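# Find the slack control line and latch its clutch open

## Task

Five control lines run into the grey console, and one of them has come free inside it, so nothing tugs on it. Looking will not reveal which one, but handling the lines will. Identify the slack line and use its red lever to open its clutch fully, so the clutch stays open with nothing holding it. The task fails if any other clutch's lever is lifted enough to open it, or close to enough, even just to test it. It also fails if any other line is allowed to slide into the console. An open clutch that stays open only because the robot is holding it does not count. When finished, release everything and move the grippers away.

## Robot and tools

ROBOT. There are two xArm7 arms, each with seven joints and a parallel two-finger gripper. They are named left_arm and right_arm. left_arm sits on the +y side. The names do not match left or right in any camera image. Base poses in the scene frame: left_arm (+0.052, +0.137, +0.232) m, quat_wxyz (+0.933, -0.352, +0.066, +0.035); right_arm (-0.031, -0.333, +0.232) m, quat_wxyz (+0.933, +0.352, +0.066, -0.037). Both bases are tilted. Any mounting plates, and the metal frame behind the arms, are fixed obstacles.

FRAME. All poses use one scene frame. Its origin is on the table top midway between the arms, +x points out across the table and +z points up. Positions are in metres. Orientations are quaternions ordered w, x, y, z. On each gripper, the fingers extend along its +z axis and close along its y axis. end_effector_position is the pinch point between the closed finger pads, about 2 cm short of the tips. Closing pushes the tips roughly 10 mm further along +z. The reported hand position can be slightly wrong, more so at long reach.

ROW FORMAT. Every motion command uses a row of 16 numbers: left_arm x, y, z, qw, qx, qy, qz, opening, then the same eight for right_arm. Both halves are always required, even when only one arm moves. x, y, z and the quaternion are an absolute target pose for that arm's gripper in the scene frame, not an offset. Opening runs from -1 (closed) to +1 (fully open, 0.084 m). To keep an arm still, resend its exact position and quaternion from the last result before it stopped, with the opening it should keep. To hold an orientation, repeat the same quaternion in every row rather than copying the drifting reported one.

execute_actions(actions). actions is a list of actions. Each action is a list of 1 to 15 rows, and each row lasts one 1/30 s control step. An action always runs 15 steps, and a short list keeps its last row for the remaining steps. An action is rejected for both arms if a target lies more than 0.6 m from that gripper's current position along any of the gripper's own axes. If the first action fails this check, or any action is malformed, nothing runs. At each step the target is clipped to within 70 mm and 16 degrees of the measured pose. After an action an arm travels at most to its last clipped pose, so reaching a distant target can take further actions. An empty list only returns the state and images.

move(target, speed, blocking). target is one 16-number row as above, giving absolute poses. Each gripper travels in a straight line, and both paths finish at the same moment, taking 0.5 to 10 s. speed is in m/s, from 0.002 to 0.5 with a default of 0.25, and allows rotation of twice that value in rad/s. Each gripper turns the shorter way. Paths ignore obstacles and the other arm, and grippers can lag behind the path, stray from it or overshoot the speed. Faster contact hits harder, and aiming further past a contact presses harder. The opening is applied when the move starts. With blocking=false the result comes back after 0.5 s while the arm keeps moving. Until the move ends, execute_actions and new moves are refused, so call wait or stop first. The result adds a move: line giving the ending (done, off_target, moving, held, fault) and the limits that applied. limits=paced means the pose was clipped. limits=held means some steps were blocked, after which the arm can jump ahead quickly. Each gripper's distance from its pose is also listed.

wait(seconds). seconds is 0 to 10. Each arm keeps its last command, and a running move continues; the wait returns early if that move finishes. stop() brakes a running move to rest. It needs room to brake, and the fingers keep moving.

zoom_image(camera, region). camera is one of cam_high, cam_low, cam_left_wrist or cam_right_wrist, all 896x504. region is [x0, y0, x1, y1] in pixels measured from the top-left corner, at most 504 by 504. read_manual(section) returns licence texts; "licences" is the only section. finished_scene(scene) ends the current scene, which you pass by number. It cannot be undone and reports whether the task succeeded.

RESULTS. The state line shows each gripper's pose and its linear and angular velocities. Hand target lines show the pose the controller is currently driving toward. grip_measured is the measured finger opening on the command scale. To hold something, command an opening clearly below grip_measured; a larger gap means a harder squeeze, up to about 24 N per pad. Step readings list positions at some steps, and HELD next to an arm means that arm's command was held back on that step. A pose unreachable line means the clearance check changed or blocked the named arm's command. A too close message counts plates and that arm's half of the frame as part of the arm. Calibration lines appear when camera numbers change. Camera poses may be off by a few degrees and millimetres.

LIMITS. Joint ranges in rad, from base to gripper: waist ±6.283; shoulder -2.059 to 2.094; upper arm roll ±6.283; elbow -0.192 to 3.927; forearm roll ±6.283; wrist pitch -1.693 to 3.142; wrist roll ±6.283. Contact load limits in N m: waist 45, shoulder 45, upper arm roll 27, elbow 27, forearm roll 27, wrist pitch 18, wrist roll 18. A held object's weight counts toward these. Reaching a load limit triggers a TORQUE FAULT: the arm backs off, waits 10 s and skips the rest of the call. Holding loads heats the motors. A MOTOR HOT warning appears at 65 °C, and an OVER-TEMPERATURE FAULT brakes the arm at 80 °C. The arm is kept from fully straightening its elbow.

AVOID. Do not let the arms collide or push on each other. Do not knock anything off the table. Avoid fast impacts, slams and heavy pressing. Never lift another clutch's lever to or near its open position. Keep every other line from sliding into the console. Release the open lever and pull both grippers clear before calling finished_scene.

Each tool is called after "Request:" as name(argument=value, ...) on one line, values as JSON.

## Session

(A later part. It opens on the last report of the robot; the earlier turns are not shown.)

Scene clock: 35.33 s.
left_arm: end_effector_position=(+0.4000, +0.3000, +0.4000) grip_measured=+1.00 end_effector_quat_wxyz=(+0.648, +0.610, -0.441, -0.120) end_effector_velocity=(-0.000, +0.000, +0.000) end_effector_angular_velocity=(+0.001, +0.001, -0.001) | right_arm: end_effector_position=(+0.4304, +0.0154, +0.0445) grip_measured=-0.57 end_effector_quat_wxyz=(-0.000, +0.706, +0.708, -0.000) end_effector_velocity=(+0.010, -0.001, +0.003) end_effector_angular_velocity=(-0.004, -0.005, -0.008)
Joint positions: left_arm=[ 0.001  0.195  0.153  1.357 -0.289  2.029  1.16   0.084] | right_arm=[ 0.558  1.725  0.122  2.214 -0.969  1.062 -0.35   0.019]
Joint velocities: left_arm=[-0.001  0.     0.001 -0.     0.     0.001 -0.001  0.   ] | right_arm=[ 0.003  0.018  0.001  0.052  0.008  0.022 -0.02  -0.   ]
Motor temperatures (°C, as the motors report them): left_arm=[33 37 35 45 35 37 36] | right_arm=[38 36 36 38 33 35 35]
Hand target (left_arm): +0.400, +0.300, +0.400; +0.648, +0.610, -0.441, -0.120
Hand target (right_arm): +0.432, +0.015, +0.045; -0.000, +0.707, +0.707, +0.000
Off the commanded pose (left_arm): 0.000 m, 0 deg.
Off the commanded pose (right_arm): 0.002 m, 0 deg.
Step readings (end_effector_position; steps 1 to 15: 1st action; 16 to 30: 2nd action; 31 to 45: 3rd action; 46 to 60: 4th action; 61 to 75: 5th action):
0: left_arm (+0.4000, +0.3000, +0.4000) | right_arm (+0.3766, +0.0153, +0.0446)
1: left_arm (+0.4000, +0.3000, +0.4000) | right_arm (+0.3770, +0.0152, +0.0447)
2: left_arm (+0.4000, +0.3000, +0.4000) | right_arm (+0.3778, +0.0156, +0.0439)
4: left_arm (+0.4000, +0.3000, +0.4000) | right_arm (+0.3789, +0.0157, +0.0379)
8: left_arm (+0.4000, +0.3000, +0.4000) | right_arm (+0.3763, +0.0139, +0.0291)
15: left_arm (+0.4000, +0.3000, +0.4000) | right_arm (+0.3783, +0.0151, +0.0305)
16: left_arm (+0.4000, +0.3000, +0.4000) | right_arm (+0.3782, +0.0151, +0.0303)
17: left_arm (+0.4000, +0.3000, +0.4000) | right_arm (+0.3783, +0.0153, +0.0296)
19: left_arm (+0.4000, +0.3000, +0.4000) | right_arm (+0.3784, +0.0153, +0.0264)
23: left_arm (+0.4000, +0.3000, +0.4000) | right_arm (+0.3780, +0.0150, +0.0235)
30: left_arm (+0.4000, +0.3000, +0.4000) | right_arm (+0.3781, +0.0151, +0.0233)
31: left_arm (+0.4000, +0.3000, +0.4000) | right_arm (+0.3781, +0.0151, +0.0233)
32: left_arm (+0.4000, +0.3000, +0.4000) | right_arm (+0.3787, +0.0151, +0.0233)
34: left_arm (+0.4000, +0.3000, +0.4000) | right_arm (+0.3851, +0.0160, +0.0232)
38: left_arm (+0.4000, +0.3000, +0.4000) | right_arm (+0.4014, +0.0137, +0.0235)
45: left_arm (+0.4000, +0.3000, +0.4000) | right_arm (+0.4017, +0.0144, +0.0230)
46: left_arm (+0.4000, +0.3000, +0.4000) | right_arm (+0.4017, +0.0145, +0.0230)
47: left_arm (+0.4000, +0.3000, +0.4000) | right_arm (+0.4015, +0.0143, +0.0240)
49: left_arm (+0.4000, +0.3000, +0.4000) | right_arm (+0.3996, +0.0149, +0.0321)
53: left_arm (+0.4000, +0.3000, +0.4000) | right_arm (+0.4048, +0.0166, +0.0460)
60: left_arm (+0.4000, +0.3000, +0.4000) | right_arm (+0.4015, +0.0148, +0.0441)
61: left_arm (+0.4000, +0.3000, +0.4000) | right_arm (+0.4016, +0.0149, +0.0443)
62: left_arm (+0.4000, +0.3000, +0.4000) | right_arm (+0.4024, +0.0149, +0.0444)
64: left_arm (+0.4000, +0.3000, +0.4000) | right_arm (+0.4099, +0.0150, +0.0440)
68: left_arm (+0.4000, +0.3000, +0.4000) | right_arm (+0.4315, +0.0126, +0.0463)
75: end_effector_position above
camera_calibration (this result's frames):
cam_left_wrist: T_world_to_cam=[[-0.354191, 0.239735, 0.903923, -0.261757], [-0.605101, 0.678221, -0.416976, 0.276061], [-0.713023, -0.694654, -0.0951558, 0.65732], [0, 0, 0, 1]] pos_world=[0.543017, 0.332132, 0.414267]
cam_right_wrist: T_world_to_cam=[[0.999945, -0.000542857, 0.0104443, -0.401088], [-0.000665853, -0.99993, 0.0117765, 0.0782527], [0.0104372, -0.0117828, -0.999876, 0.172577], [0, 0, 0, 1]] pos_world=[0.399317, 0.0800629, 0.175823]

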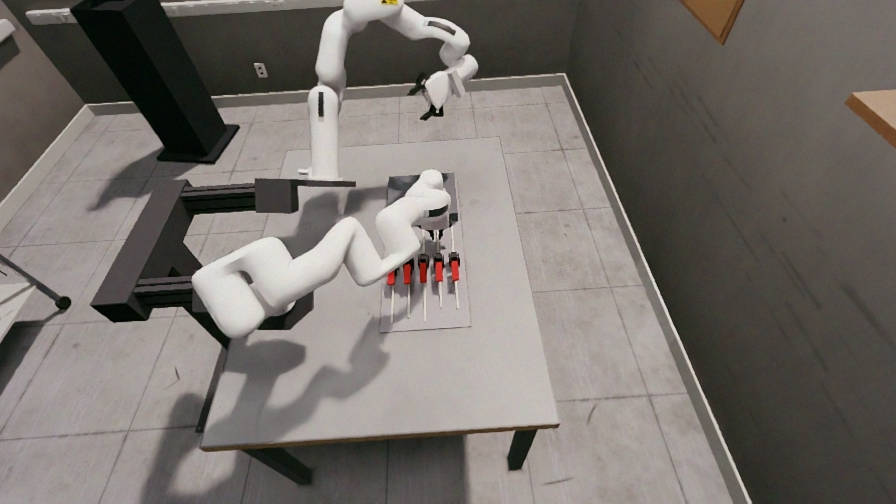

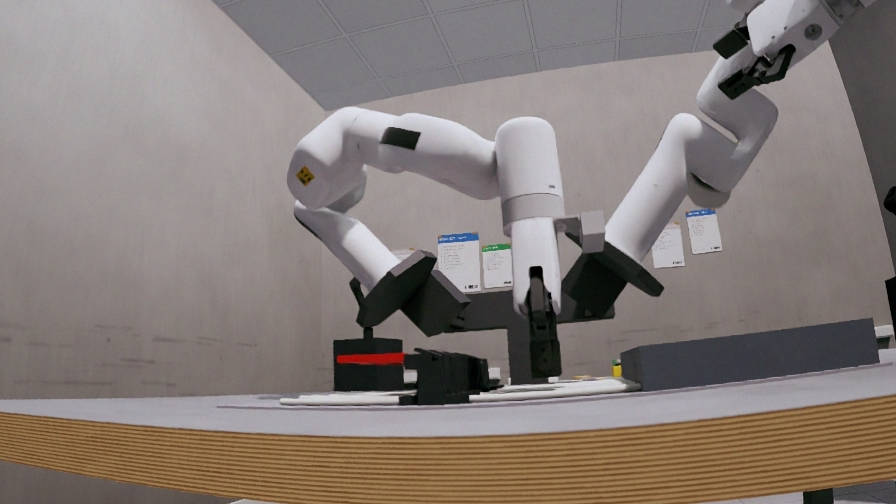

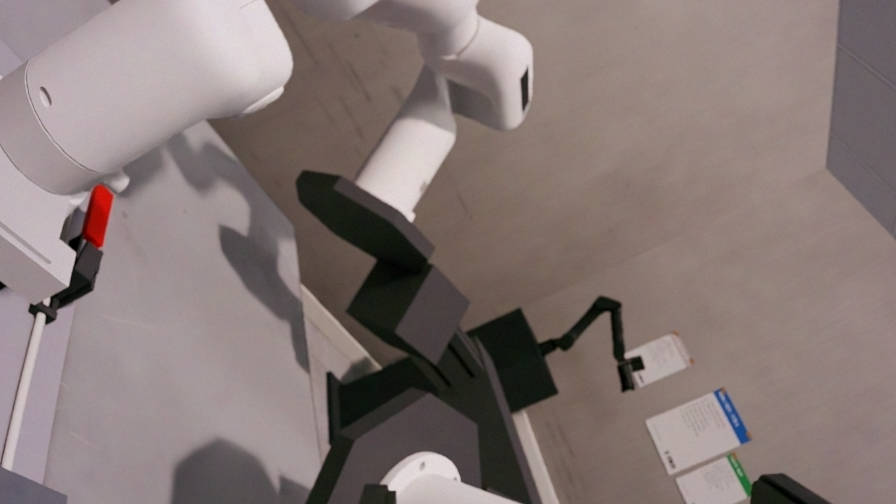

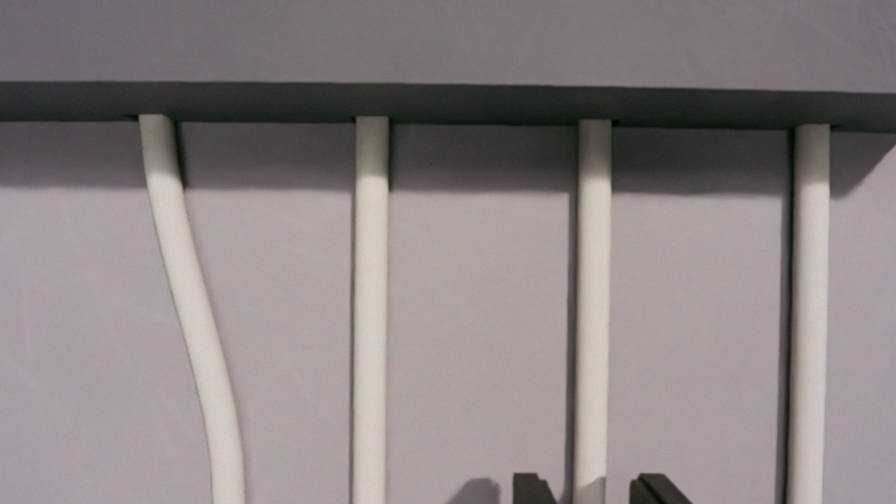

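Request:
move(target=[0.4,0.3,0.4,0.648,0.610,-0.441,-0.120,1,0.36,-0.08,0.15,0,0.707,0.707,0,-1], speed=0.4)

Request:
move(target=[0.4,0.3,0.4,0.648,0.610,-0.441,-0.120,1,0.324,-0.25,0.11,-0.271,0.653,0.653,0.271,-1], speed=0.4)

Request:
move(target=[0.4,0.3,0.4,0.648,0.610,-0.441,-0.120,1,0.324,-0.245,0.042,-0.271,0.653,0.653,0.271,-1], speed=0.1)

Scene clock: 40.33 s.
left_arm: end_effector_position=(+0.4000, +0.3000, +0.4000) grip_measured=+1.00 end_effector_quat_wxyz=(+0.648, +0.610, -0.441, -0.120) end_effector_velocity=(-0.000, +0.000, +0.000) end_effector_angular_velocity=(+0.000, +0.001, -0.001) | right_arm: end_effector_position=(+0.3602, -0.0801, +0.1495) grip_measured=-1.00 end_effector_quat_wxyz=(-0.000, +0.707, +0.707, -0.001) end_effector_velocity=(+0.001, +0.000, +0.003) end_effector_angular_velocity=(+0.009, -0.008, -0.003)
Joint positions: left_arm=[ 0.001  0.195  0.153  1.357 -0.289  2.029  1.16   0.084] | right_arm=[ 0.523  1.115  0.182  1.382 -1.058  0.999 -0.088  0.   ]
Joint velocities: left_arm=[-0.    -0.    -0.     0.    -0.     0.001 -0.001  0.   ] | right_arm=[ 0.    -0.011  0.001 -0.011 -0.006 -0.01   0.008  0.   ]
Motor temperatures (°C, as the motors report them): left_arm=[33 37 35 45 35 37 36] | right_arm=[38 36 36 38 33 35 35]
Hand target (left_arm): +0.400, +0.300, +0.400; +0.648, +0.610, -0.441, -0.120
Hand target (right_arm): +0.360, -0.080, +0.150; -0.000, +0.708, +0.707, -0.000
Off the commanded pose (left_arm): 0.000 m, 0 deg.
Off the commanded pose (right_arm): 0.001 m, 0 deg.
move: done; limits=paced
camera_calibration (this result's frames):
cam_left_wrist: T_world_to_cam=[[-0.354191, 0.239735, 0.903923, -0.261757], [-0.605101, 0.678221, -0.416976, 0.276061], [-0.713023, -0.694654, -0.0951559, 0.65732], [0, 0, 0, 1]] pos_world=[0.543017, 0.332132, 0.414267]
cam_right_wrist: T_world_to_cam=[[0.999946, -0.003419, 0.00978568, -0.332195], [-0.00354855, -0.999906, 0.0132524, -0.0177752], [0.00973945, -0.0132864, -0.999864, 0.27726], [0, 0, 0, 1]] pos_world=[0.329414, -0.0152255, 0.280709]

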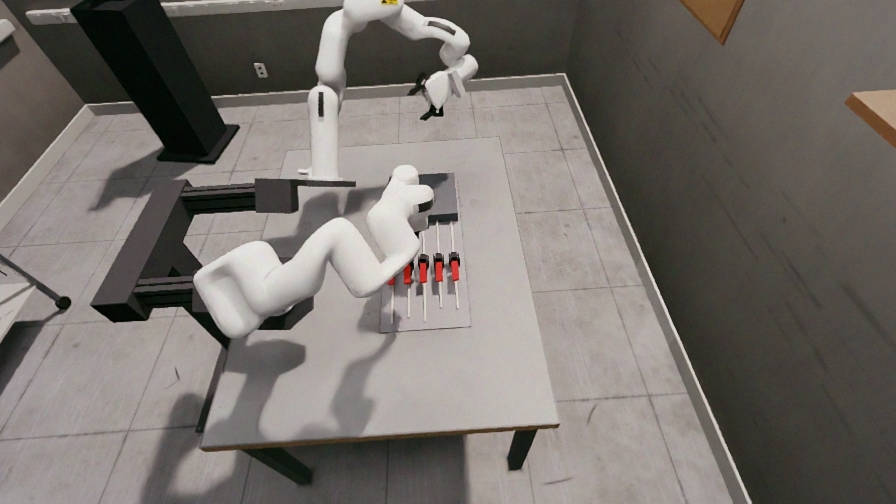

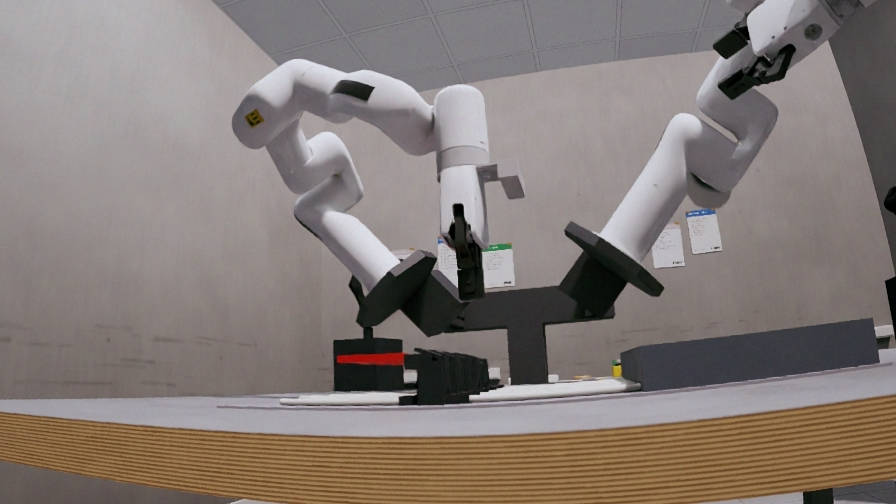

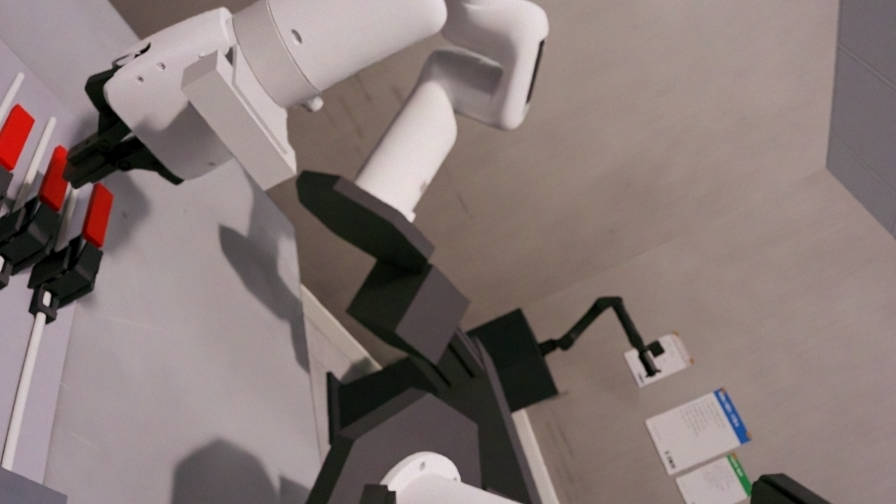

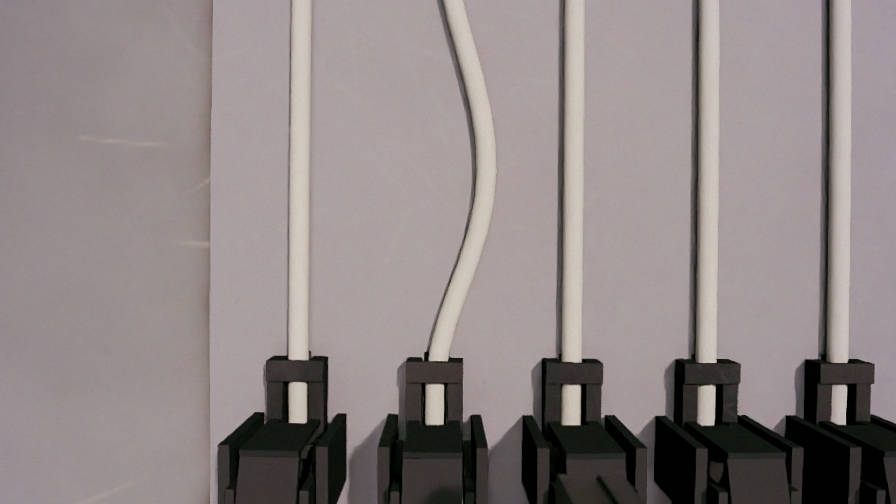

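Scene clock: 41.93 s.
left_arm: end_effector_position=(+0.4000, +0.3000, +0.4000) grip_measured=+1.00 end_effector_quat_wxyz=(+0.648, +0.610, -0.441, -0.120) end_effector_velocity=(-0.000, -0.000, -0.000) end_effector_angular_velocity=(+0.000, -0.001, -0.001) | right_arm: end_effector_position=(+0.3229, -0.2479, +0.1107) grip_measured=-1.00 end_effector_quat_wxyz=(-0.267, +0.655, +0.651, +0.275) end_effector_velocity=(-0.001, -0.004, -0.003) end_effector_angular_velocity=(+0.004, +0.022, +0.014)
Joint positions: left_arm=[ 0.001  0.195  0.153  1.357 -0.289  2.029  1.16   0.084] | right_arm=[-0.223  0.666  0.021  0.742 -1.473 -0.079 -0.42   0.   ]
Joint velocities: left_arm=[-0.     0.    -0.001 -0.     0.001 -0.     0.     0.   ] | right_arm=[-0.161 -0.016  0.15  -0.06   0.275  0.091 -0.321  0.   ]
Motor temperatures (°C, as the motors report them): left_arm=[33 37 35 45 35 37 36] | right_arm=[38 36 36 38 33 35 35]
Hand target (left_arm): +0.400, +0.300, +0.400; +0.648, +0.610, -0.441, -0.120
Hand target (right_arm): +0.323, -0.249, +0.110; -0.269, +0.655, +0.651, +0.274
Off the commanded pose (left_arm): 0.000 m, 0 deg.
Off the commanded pose (right_arm): 0.002 m, 1 deg.
move: done
camera_calibration (this result's frames):
cam_left_wrist: T_world_to_cam=[[-0.354191, 0.239734, 0.903923, -0.261757], [-0.605101, 0.678221, -0.416976, 0.276061], [-0.713023, -0.694654, -0.0951561, 0.65732], [0, 0, 0, 1]] pos_world=[0.543017, 0.332132, 0.414267]
cam_right_wrist: T_world_to_cam=[[0.999721, -0.0185494, 0.0146337, -0.299284], [-0.00300553, -0.714182, -0.699954, -0.0355129], [0.0234349, 0.699715, -0.714038, 0.377329], [0, 0, 0, 1]] pos_world=[0.290251, -0.294936, 0.248949]

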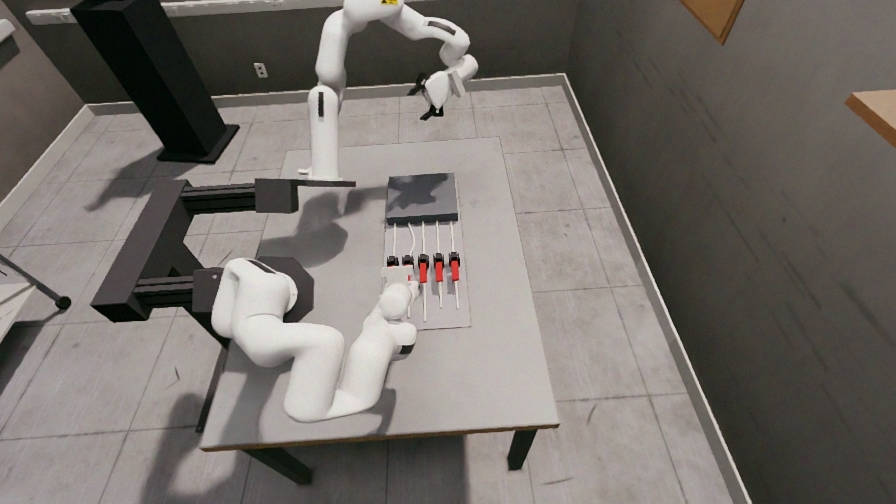

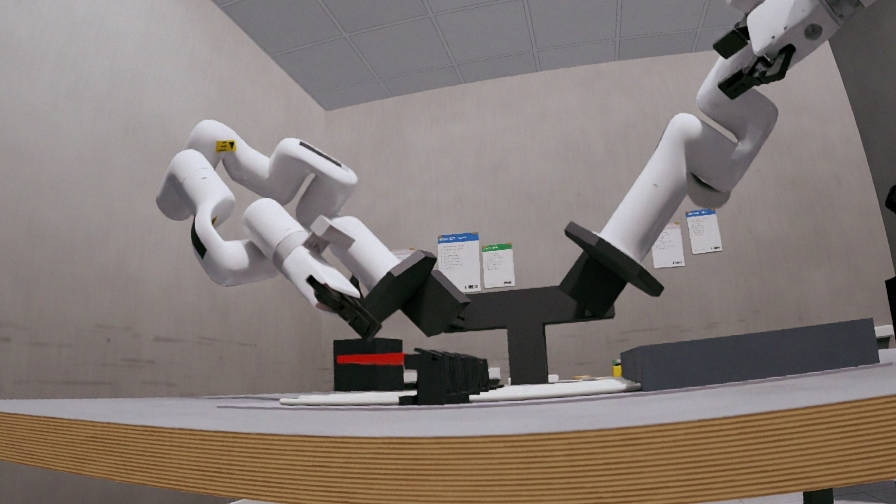

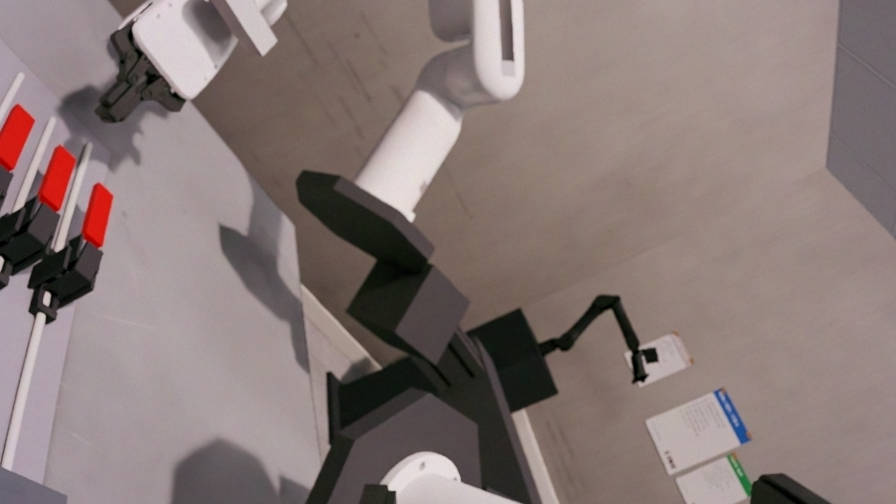

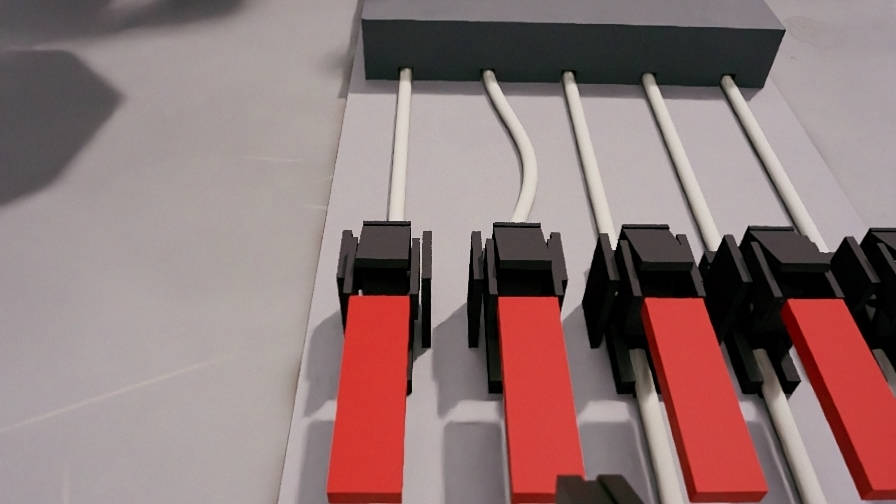

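Scene clock: 43.00 s.
left_arm: end_effector_position=(+0.4000, +0.3000, +0.4000) grip_measured=+1.00 end_effector_quat_wxyz=(+0.648, +0.610, -0.441, -0.120) end_effector_velocity=(-0.000, +0.001, -0.001) end_effector_angular_velocity=(+0.000, +0.002, +0.001) | right_arm: end_effector_position=(+0.3241, -0.2451, +0.0424) grip_measured=-1.00 end_effector_quat_wxyz=(-0.275, +0.651, +0.654, +0.269) end_effector_velocity=(+0.000, -0.000, -0.002) end_effector_angular_velocity=(-0.003, -0.003, -0.006)
Joint positions: left_arm=[ 0.001  0.195  0.153  1.357 -0.289  2.029  1.16   0.084] | right_arm=[-0.249  0.874 -0.058  0.936 -1.615 -0.136 -0.357  0.   ]
Joint velocities: left_arm=[-0.     0.     0.003 -0.     0.     0.     0.001  0.   ] | right_arm=[-0.033  0.013  0.029  0.044 -0.184  0.02   0.174  0.   ]
Motor temperatures (°C, as the motors report them): left_arm=[33 37 35 45 35 37 36] | right_arm=[38 36 36 38 33 35 35]
Hand target (left_arm): +0.400, +0.300, +0.400; +0.648, +0.610, -0.441, -0.120
Hand target (right_arm): +0.324, -0.245, +0.042; -0.274, +0.651, +0.654, +0.269
Off the commanded pose (left_arm): 0.000 m, 0 deg.
Off the commanded pose (right_arm): 0.000 m, 1 deg.
move: done
camera_calibration (this result's frames):
cam_left_wrist: T_world_to_cam=[[-0.354191, 0.239734, 0.903923, -0.261757], [-0.605101, 0.678221, -0.416976, 0.276061], [-0.713023, -0.694654, -0.0951562, 0.65732], [0, 0, 0, 1]] pos_world=[0.543017, 0.332132, 0.414267]
cam_right_wrist: T_world_to_cam=[[0.999996, -0.00261082, 0.000878744, -0.294987], [-0.00124477, -0.712825, -0.70134, -0.0815174], [0.00245747, 0.701337, -0.712826, 0.333709], [0, 0, 0, 1]] pos_world=[0.294064, -0.29292, 0.180964]

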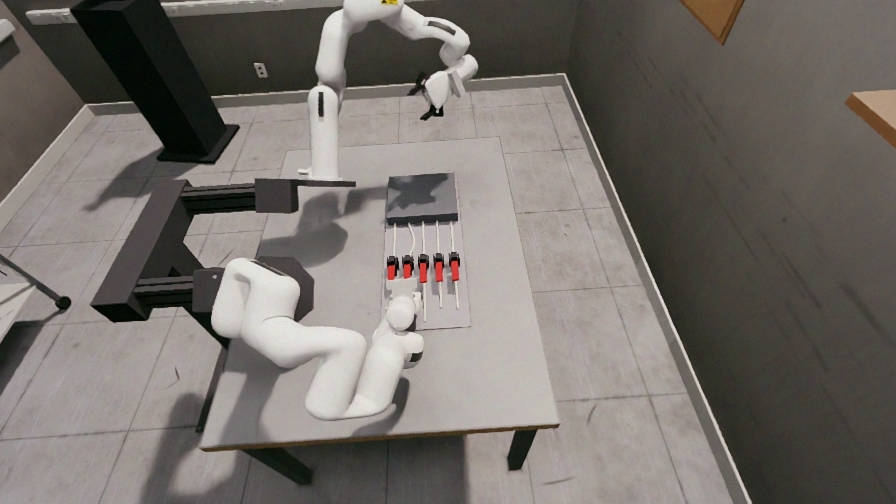

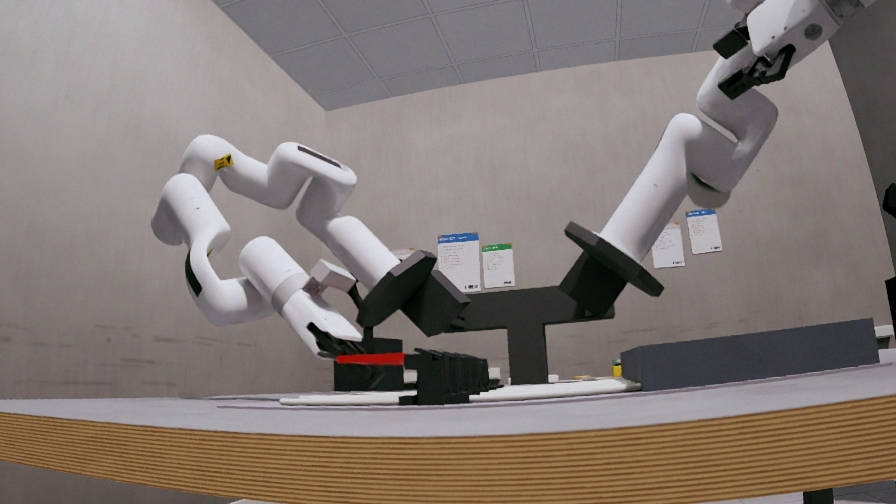

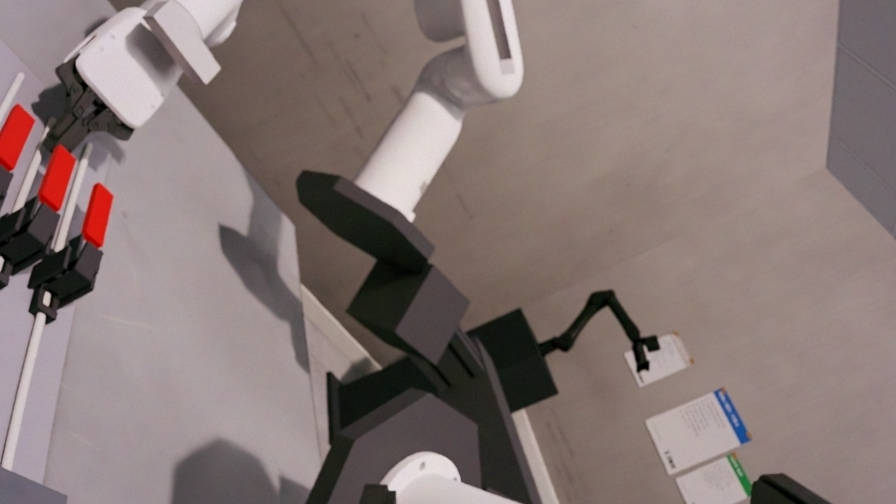

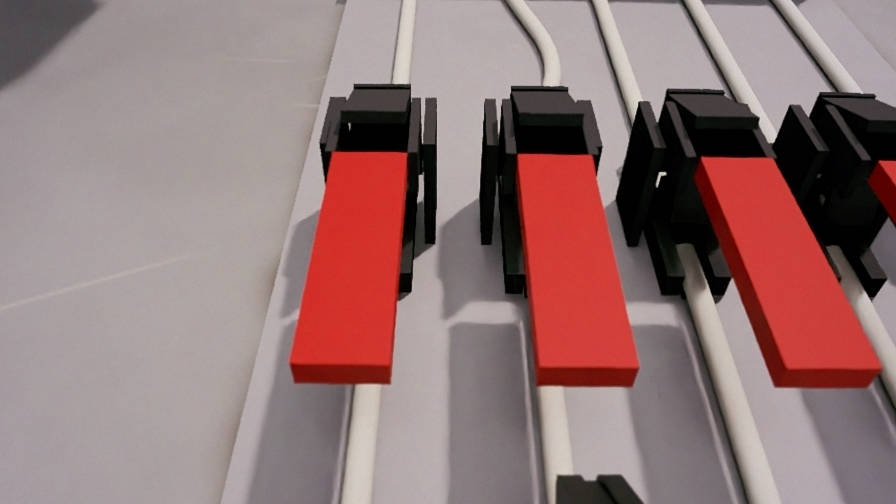

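Request:
move(target=[0.4,0.3,0.4,0.648,0.610,-0.441,-0.120,1,0.324,-0.215,0.042,-0.271,0.653,0.653,0.271,-1], speed=0.06)

Request:
move(target=[0.4,0.3,0.4,0.648,0.610,-0.441,-0.120,1,0.324,-0.19,0.085,-0.271,0.653,0.653,0.271,-1], speed=0.05)

Scene clock: 45.57 s.
left_arm: end_effector_position=(+0.4000, +0.3000, +0.4000) grip_measured=+1.00 end_effector_quat_wxyz=(+0.648, +0.610, -0.441, -0.120) end_effector_velocity=(+0.000, -0.000, +0.000) end_effector_angular_velocity=(-0.000, +0.000, +0.001) | right_arm: end_effector_position=(+0.3246, -0.2154, +0.0418) grip_measured=-1.00 end_effector_quat_wxyz=(-0.272, +0.653, +0.654, +0.270) end_effector_velocity=(-0.002, +0.004, +0.002) end_effector_angular_velocity=(+0.000, -0.023, -0.020)
Joint positions: left_arm=[ 0.001  0.195  0.153  1.357 -0.289  2.029  1.16   0.084] | right_arm=[-0.348  0.949  0.101  1.011 -1.873 -0.01  -0.107  0.   ]
Joint velocities: left_arm=[ 0.001 -0.    -0.001  0.    -0.001 -0.    -0.001  0.   ] | right_arm=[-0.13   0.015  0.134  0.005 -0.212  0.098  0.151  0.   ]
Motor temperatures (°C, as the motors report them): left_arm=[33 37 35 45 35 37 36] | right_arm=[38 36 36 38 33 35 35]
Hand target (left_arm): +0.400, +0.300, +0.400; +0.648, +0.610, -0.441, -0.120
Hand target (right_arm): +0.324, -0.215, +0.042; -0.272, +0.653, +0.653, +0.271
Off the commanded pose (left_arm): 0.000 m, 0 deg.
Off the commanded pose (right_arm): 0.001 m, 0 deg.
move: done
camera_calibration (this result's frames):
cam_left_wrist: T_world_to_cam=[[-0.354191, 0.239735, 0.903923, -0.261757], [-0.605101, 0.678221, -0.416976, 0.276061], [-0.713023, -0.694654, -0.0951561, 0.65732], [0, 0, 0, 1]] pos_world=[0.543017, 0.332132, 0.414267]
cam_right_wrist: T_world_to_cam=[[0.999968, -0.00710992, 0.00361855, -0.296498], [-0.00254819, -0.714475, -0.699657, -0.0608015], [0.00755986, 0.699625, -0.71447, 0.310485], [0, 0, 0, 1]] pos_world=[0.293987, -0.262772, 0.180365]

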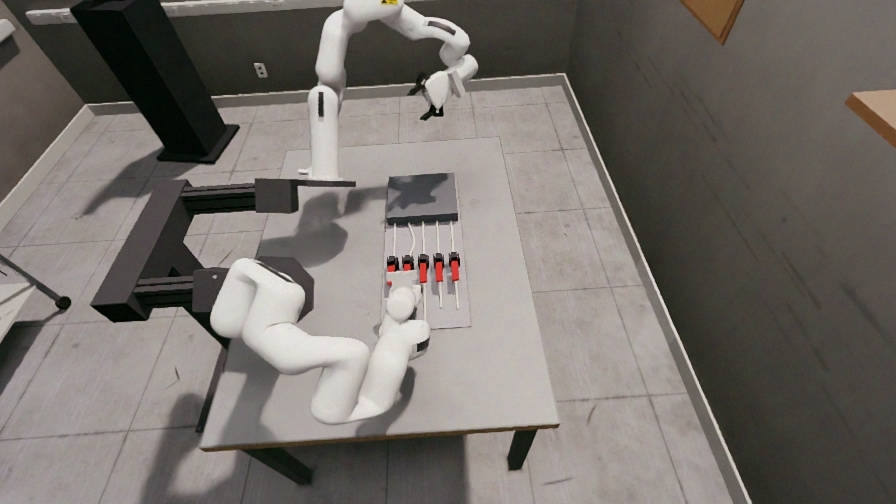

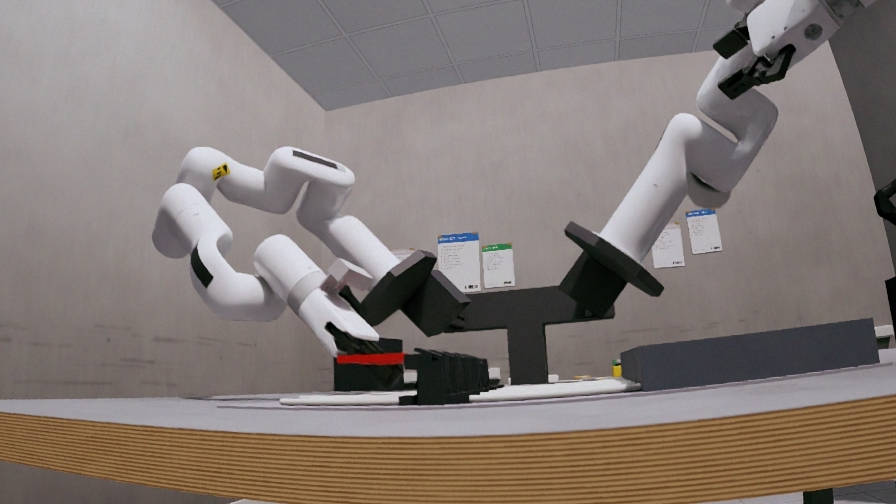

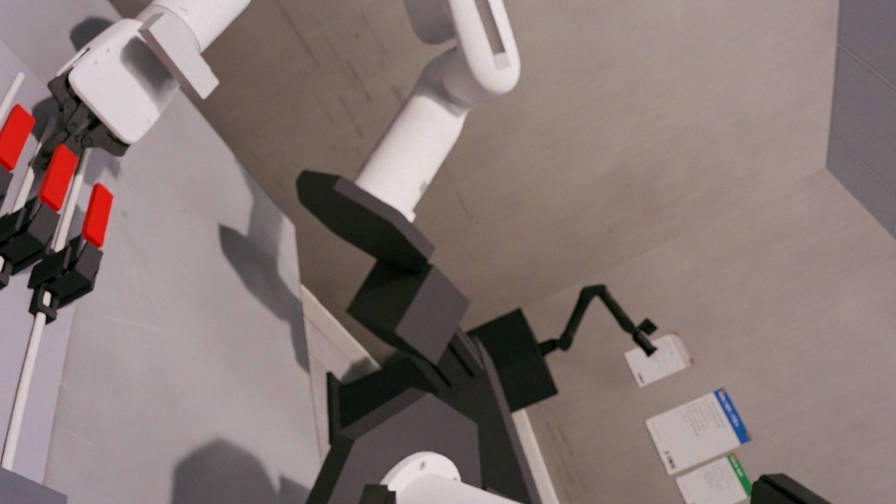

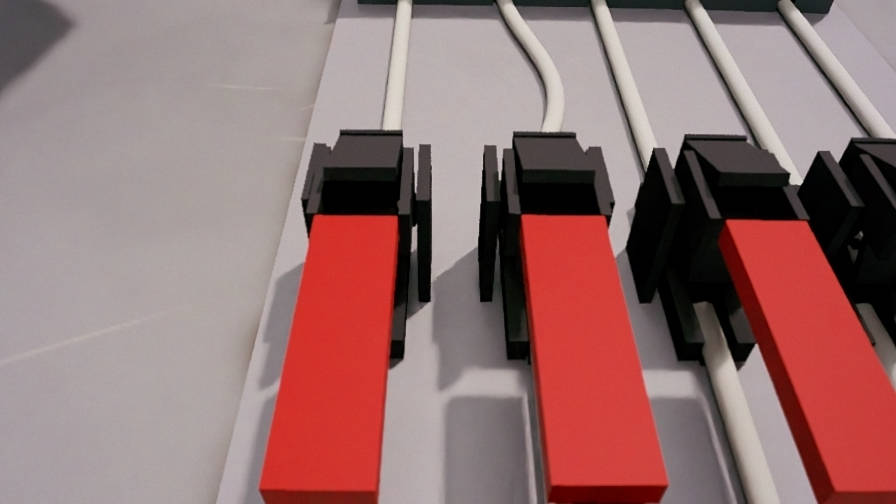

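Scene clock: 46.90 s.
left_arm: end_effector_position=(+0.4000, +0.3000, +0.4000) grip_measured=+1.00 end_effector_quat_wxyz=(+0.648, +0.610, -0.441, -0.120) end_effector_velocity=(+0.000, +0.000, -0.000) end_effector_angular_velocity=(-0.001, +0.000, +0.004) | right_arm: end_effector_position=(+0.3241, -0.1901, +0.0848) grip_measured=-1.00 end_effector_quat_wxyz=(-0.271, +0.653, +0.653, +0.271) end_effector_velocity=(+0.000, +0.000, +0.000) end_effector_angular_velocity=(-0.001, +0.002, -0.003)
Joint positions: left_arm=[ 0.001  0.195  0.153  1.357 -0.289  2.029  1.16   0.084] | right_arm=[-0.306  0.897  0.183  0.946 -1.873  0.059 -0.015  0.   ]
Joint velocities: left_arm=[ 0.    -0.     0.002  0.    -0.002 -0.002  0.001  0.   ] | right_arm=[-0.001 -0.001  0.002 -0.001 -0.001  0.003  0.004  0.   ]
Motor temperatures (°C, as the motors report them): left_arm=[33 37 35 45 35 37 36] | right_arm=[38 36 36 38 33 35 35]
Hand target (left_arm): +0.400, +0.300, +0.400; +0.648, +0.610, -0.441, -0.120
Hand target (right_arm): +0.324, -0.190, +0.085; -0.271, +0.653, +0.653, +0.271
Off the commanded pose (left_arm): 0.000 m, 0 deg.
Off the commanded pose (right_arm): 0.000 m, 0 deg.
move: done
camera_calibration (this result's frames):
cam_left_wrist: T_world_to_cam=[[-0.354191, 0.239734, 0.903923, -0.261756], [-0.605101, 0.678221, -0.416976, 0.276061], [-0.713023, -0.694654, -0.0951562, 0.65732], [0, 0, 0, 1]] pos_world=[0.543017, 0.332132, 0.414267]
cam_right_wrist: T_world_to_cam=[[0.999931, -0.00995943, 0.00625029, -0.296748], [-0.00274624, -0.714679, -0.699447, -0.0126137], [0.0114331, 0.699381, -0.714657, 0.322208], [0, 0, 0, 1]] pos_world=[0.293009, -0.237317, 0.223301]

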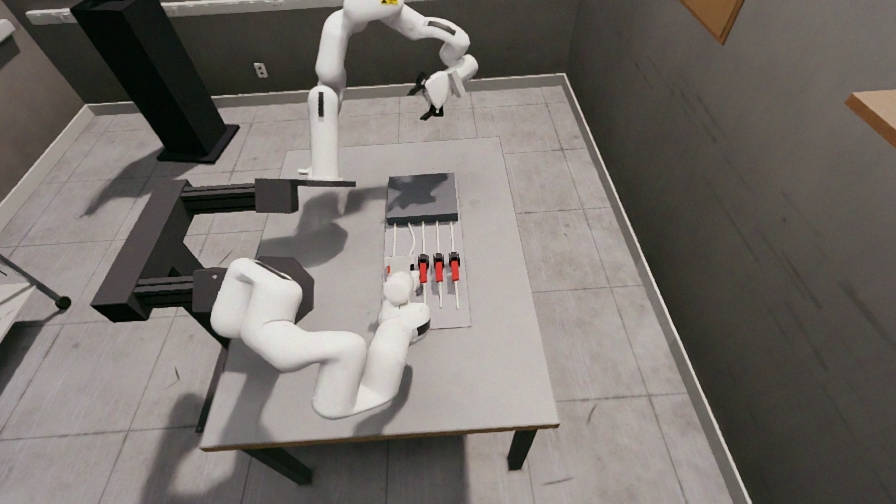

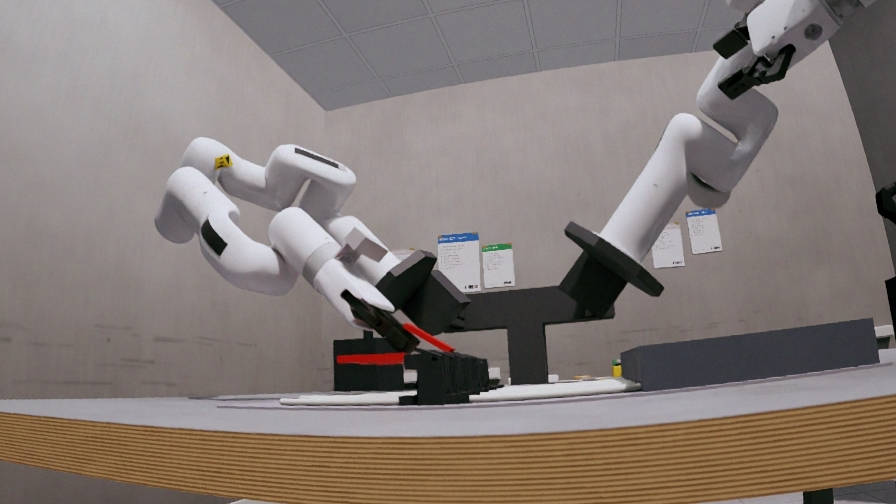

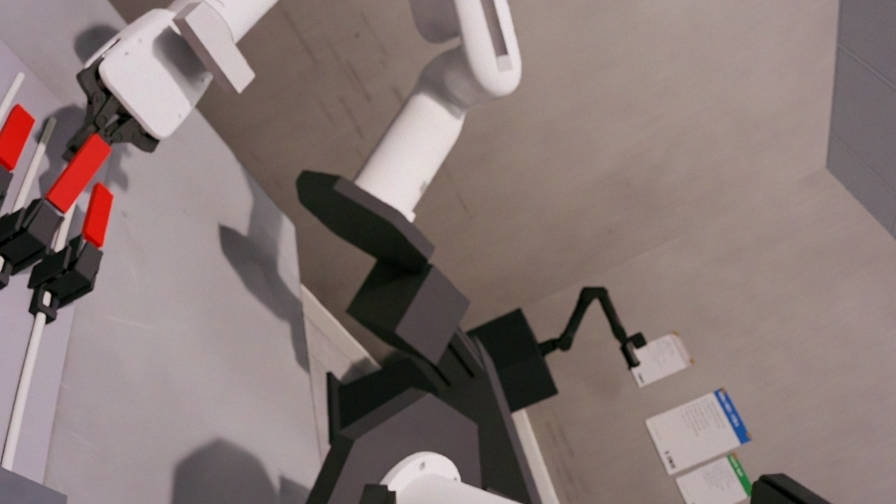

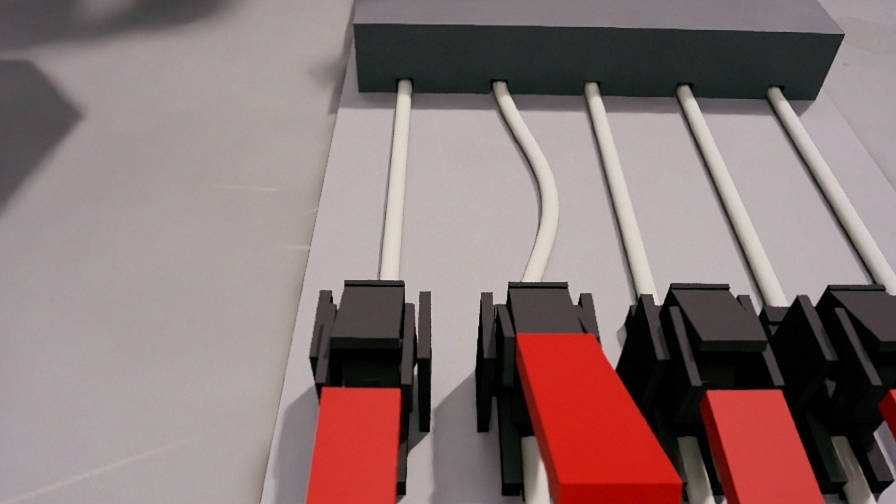

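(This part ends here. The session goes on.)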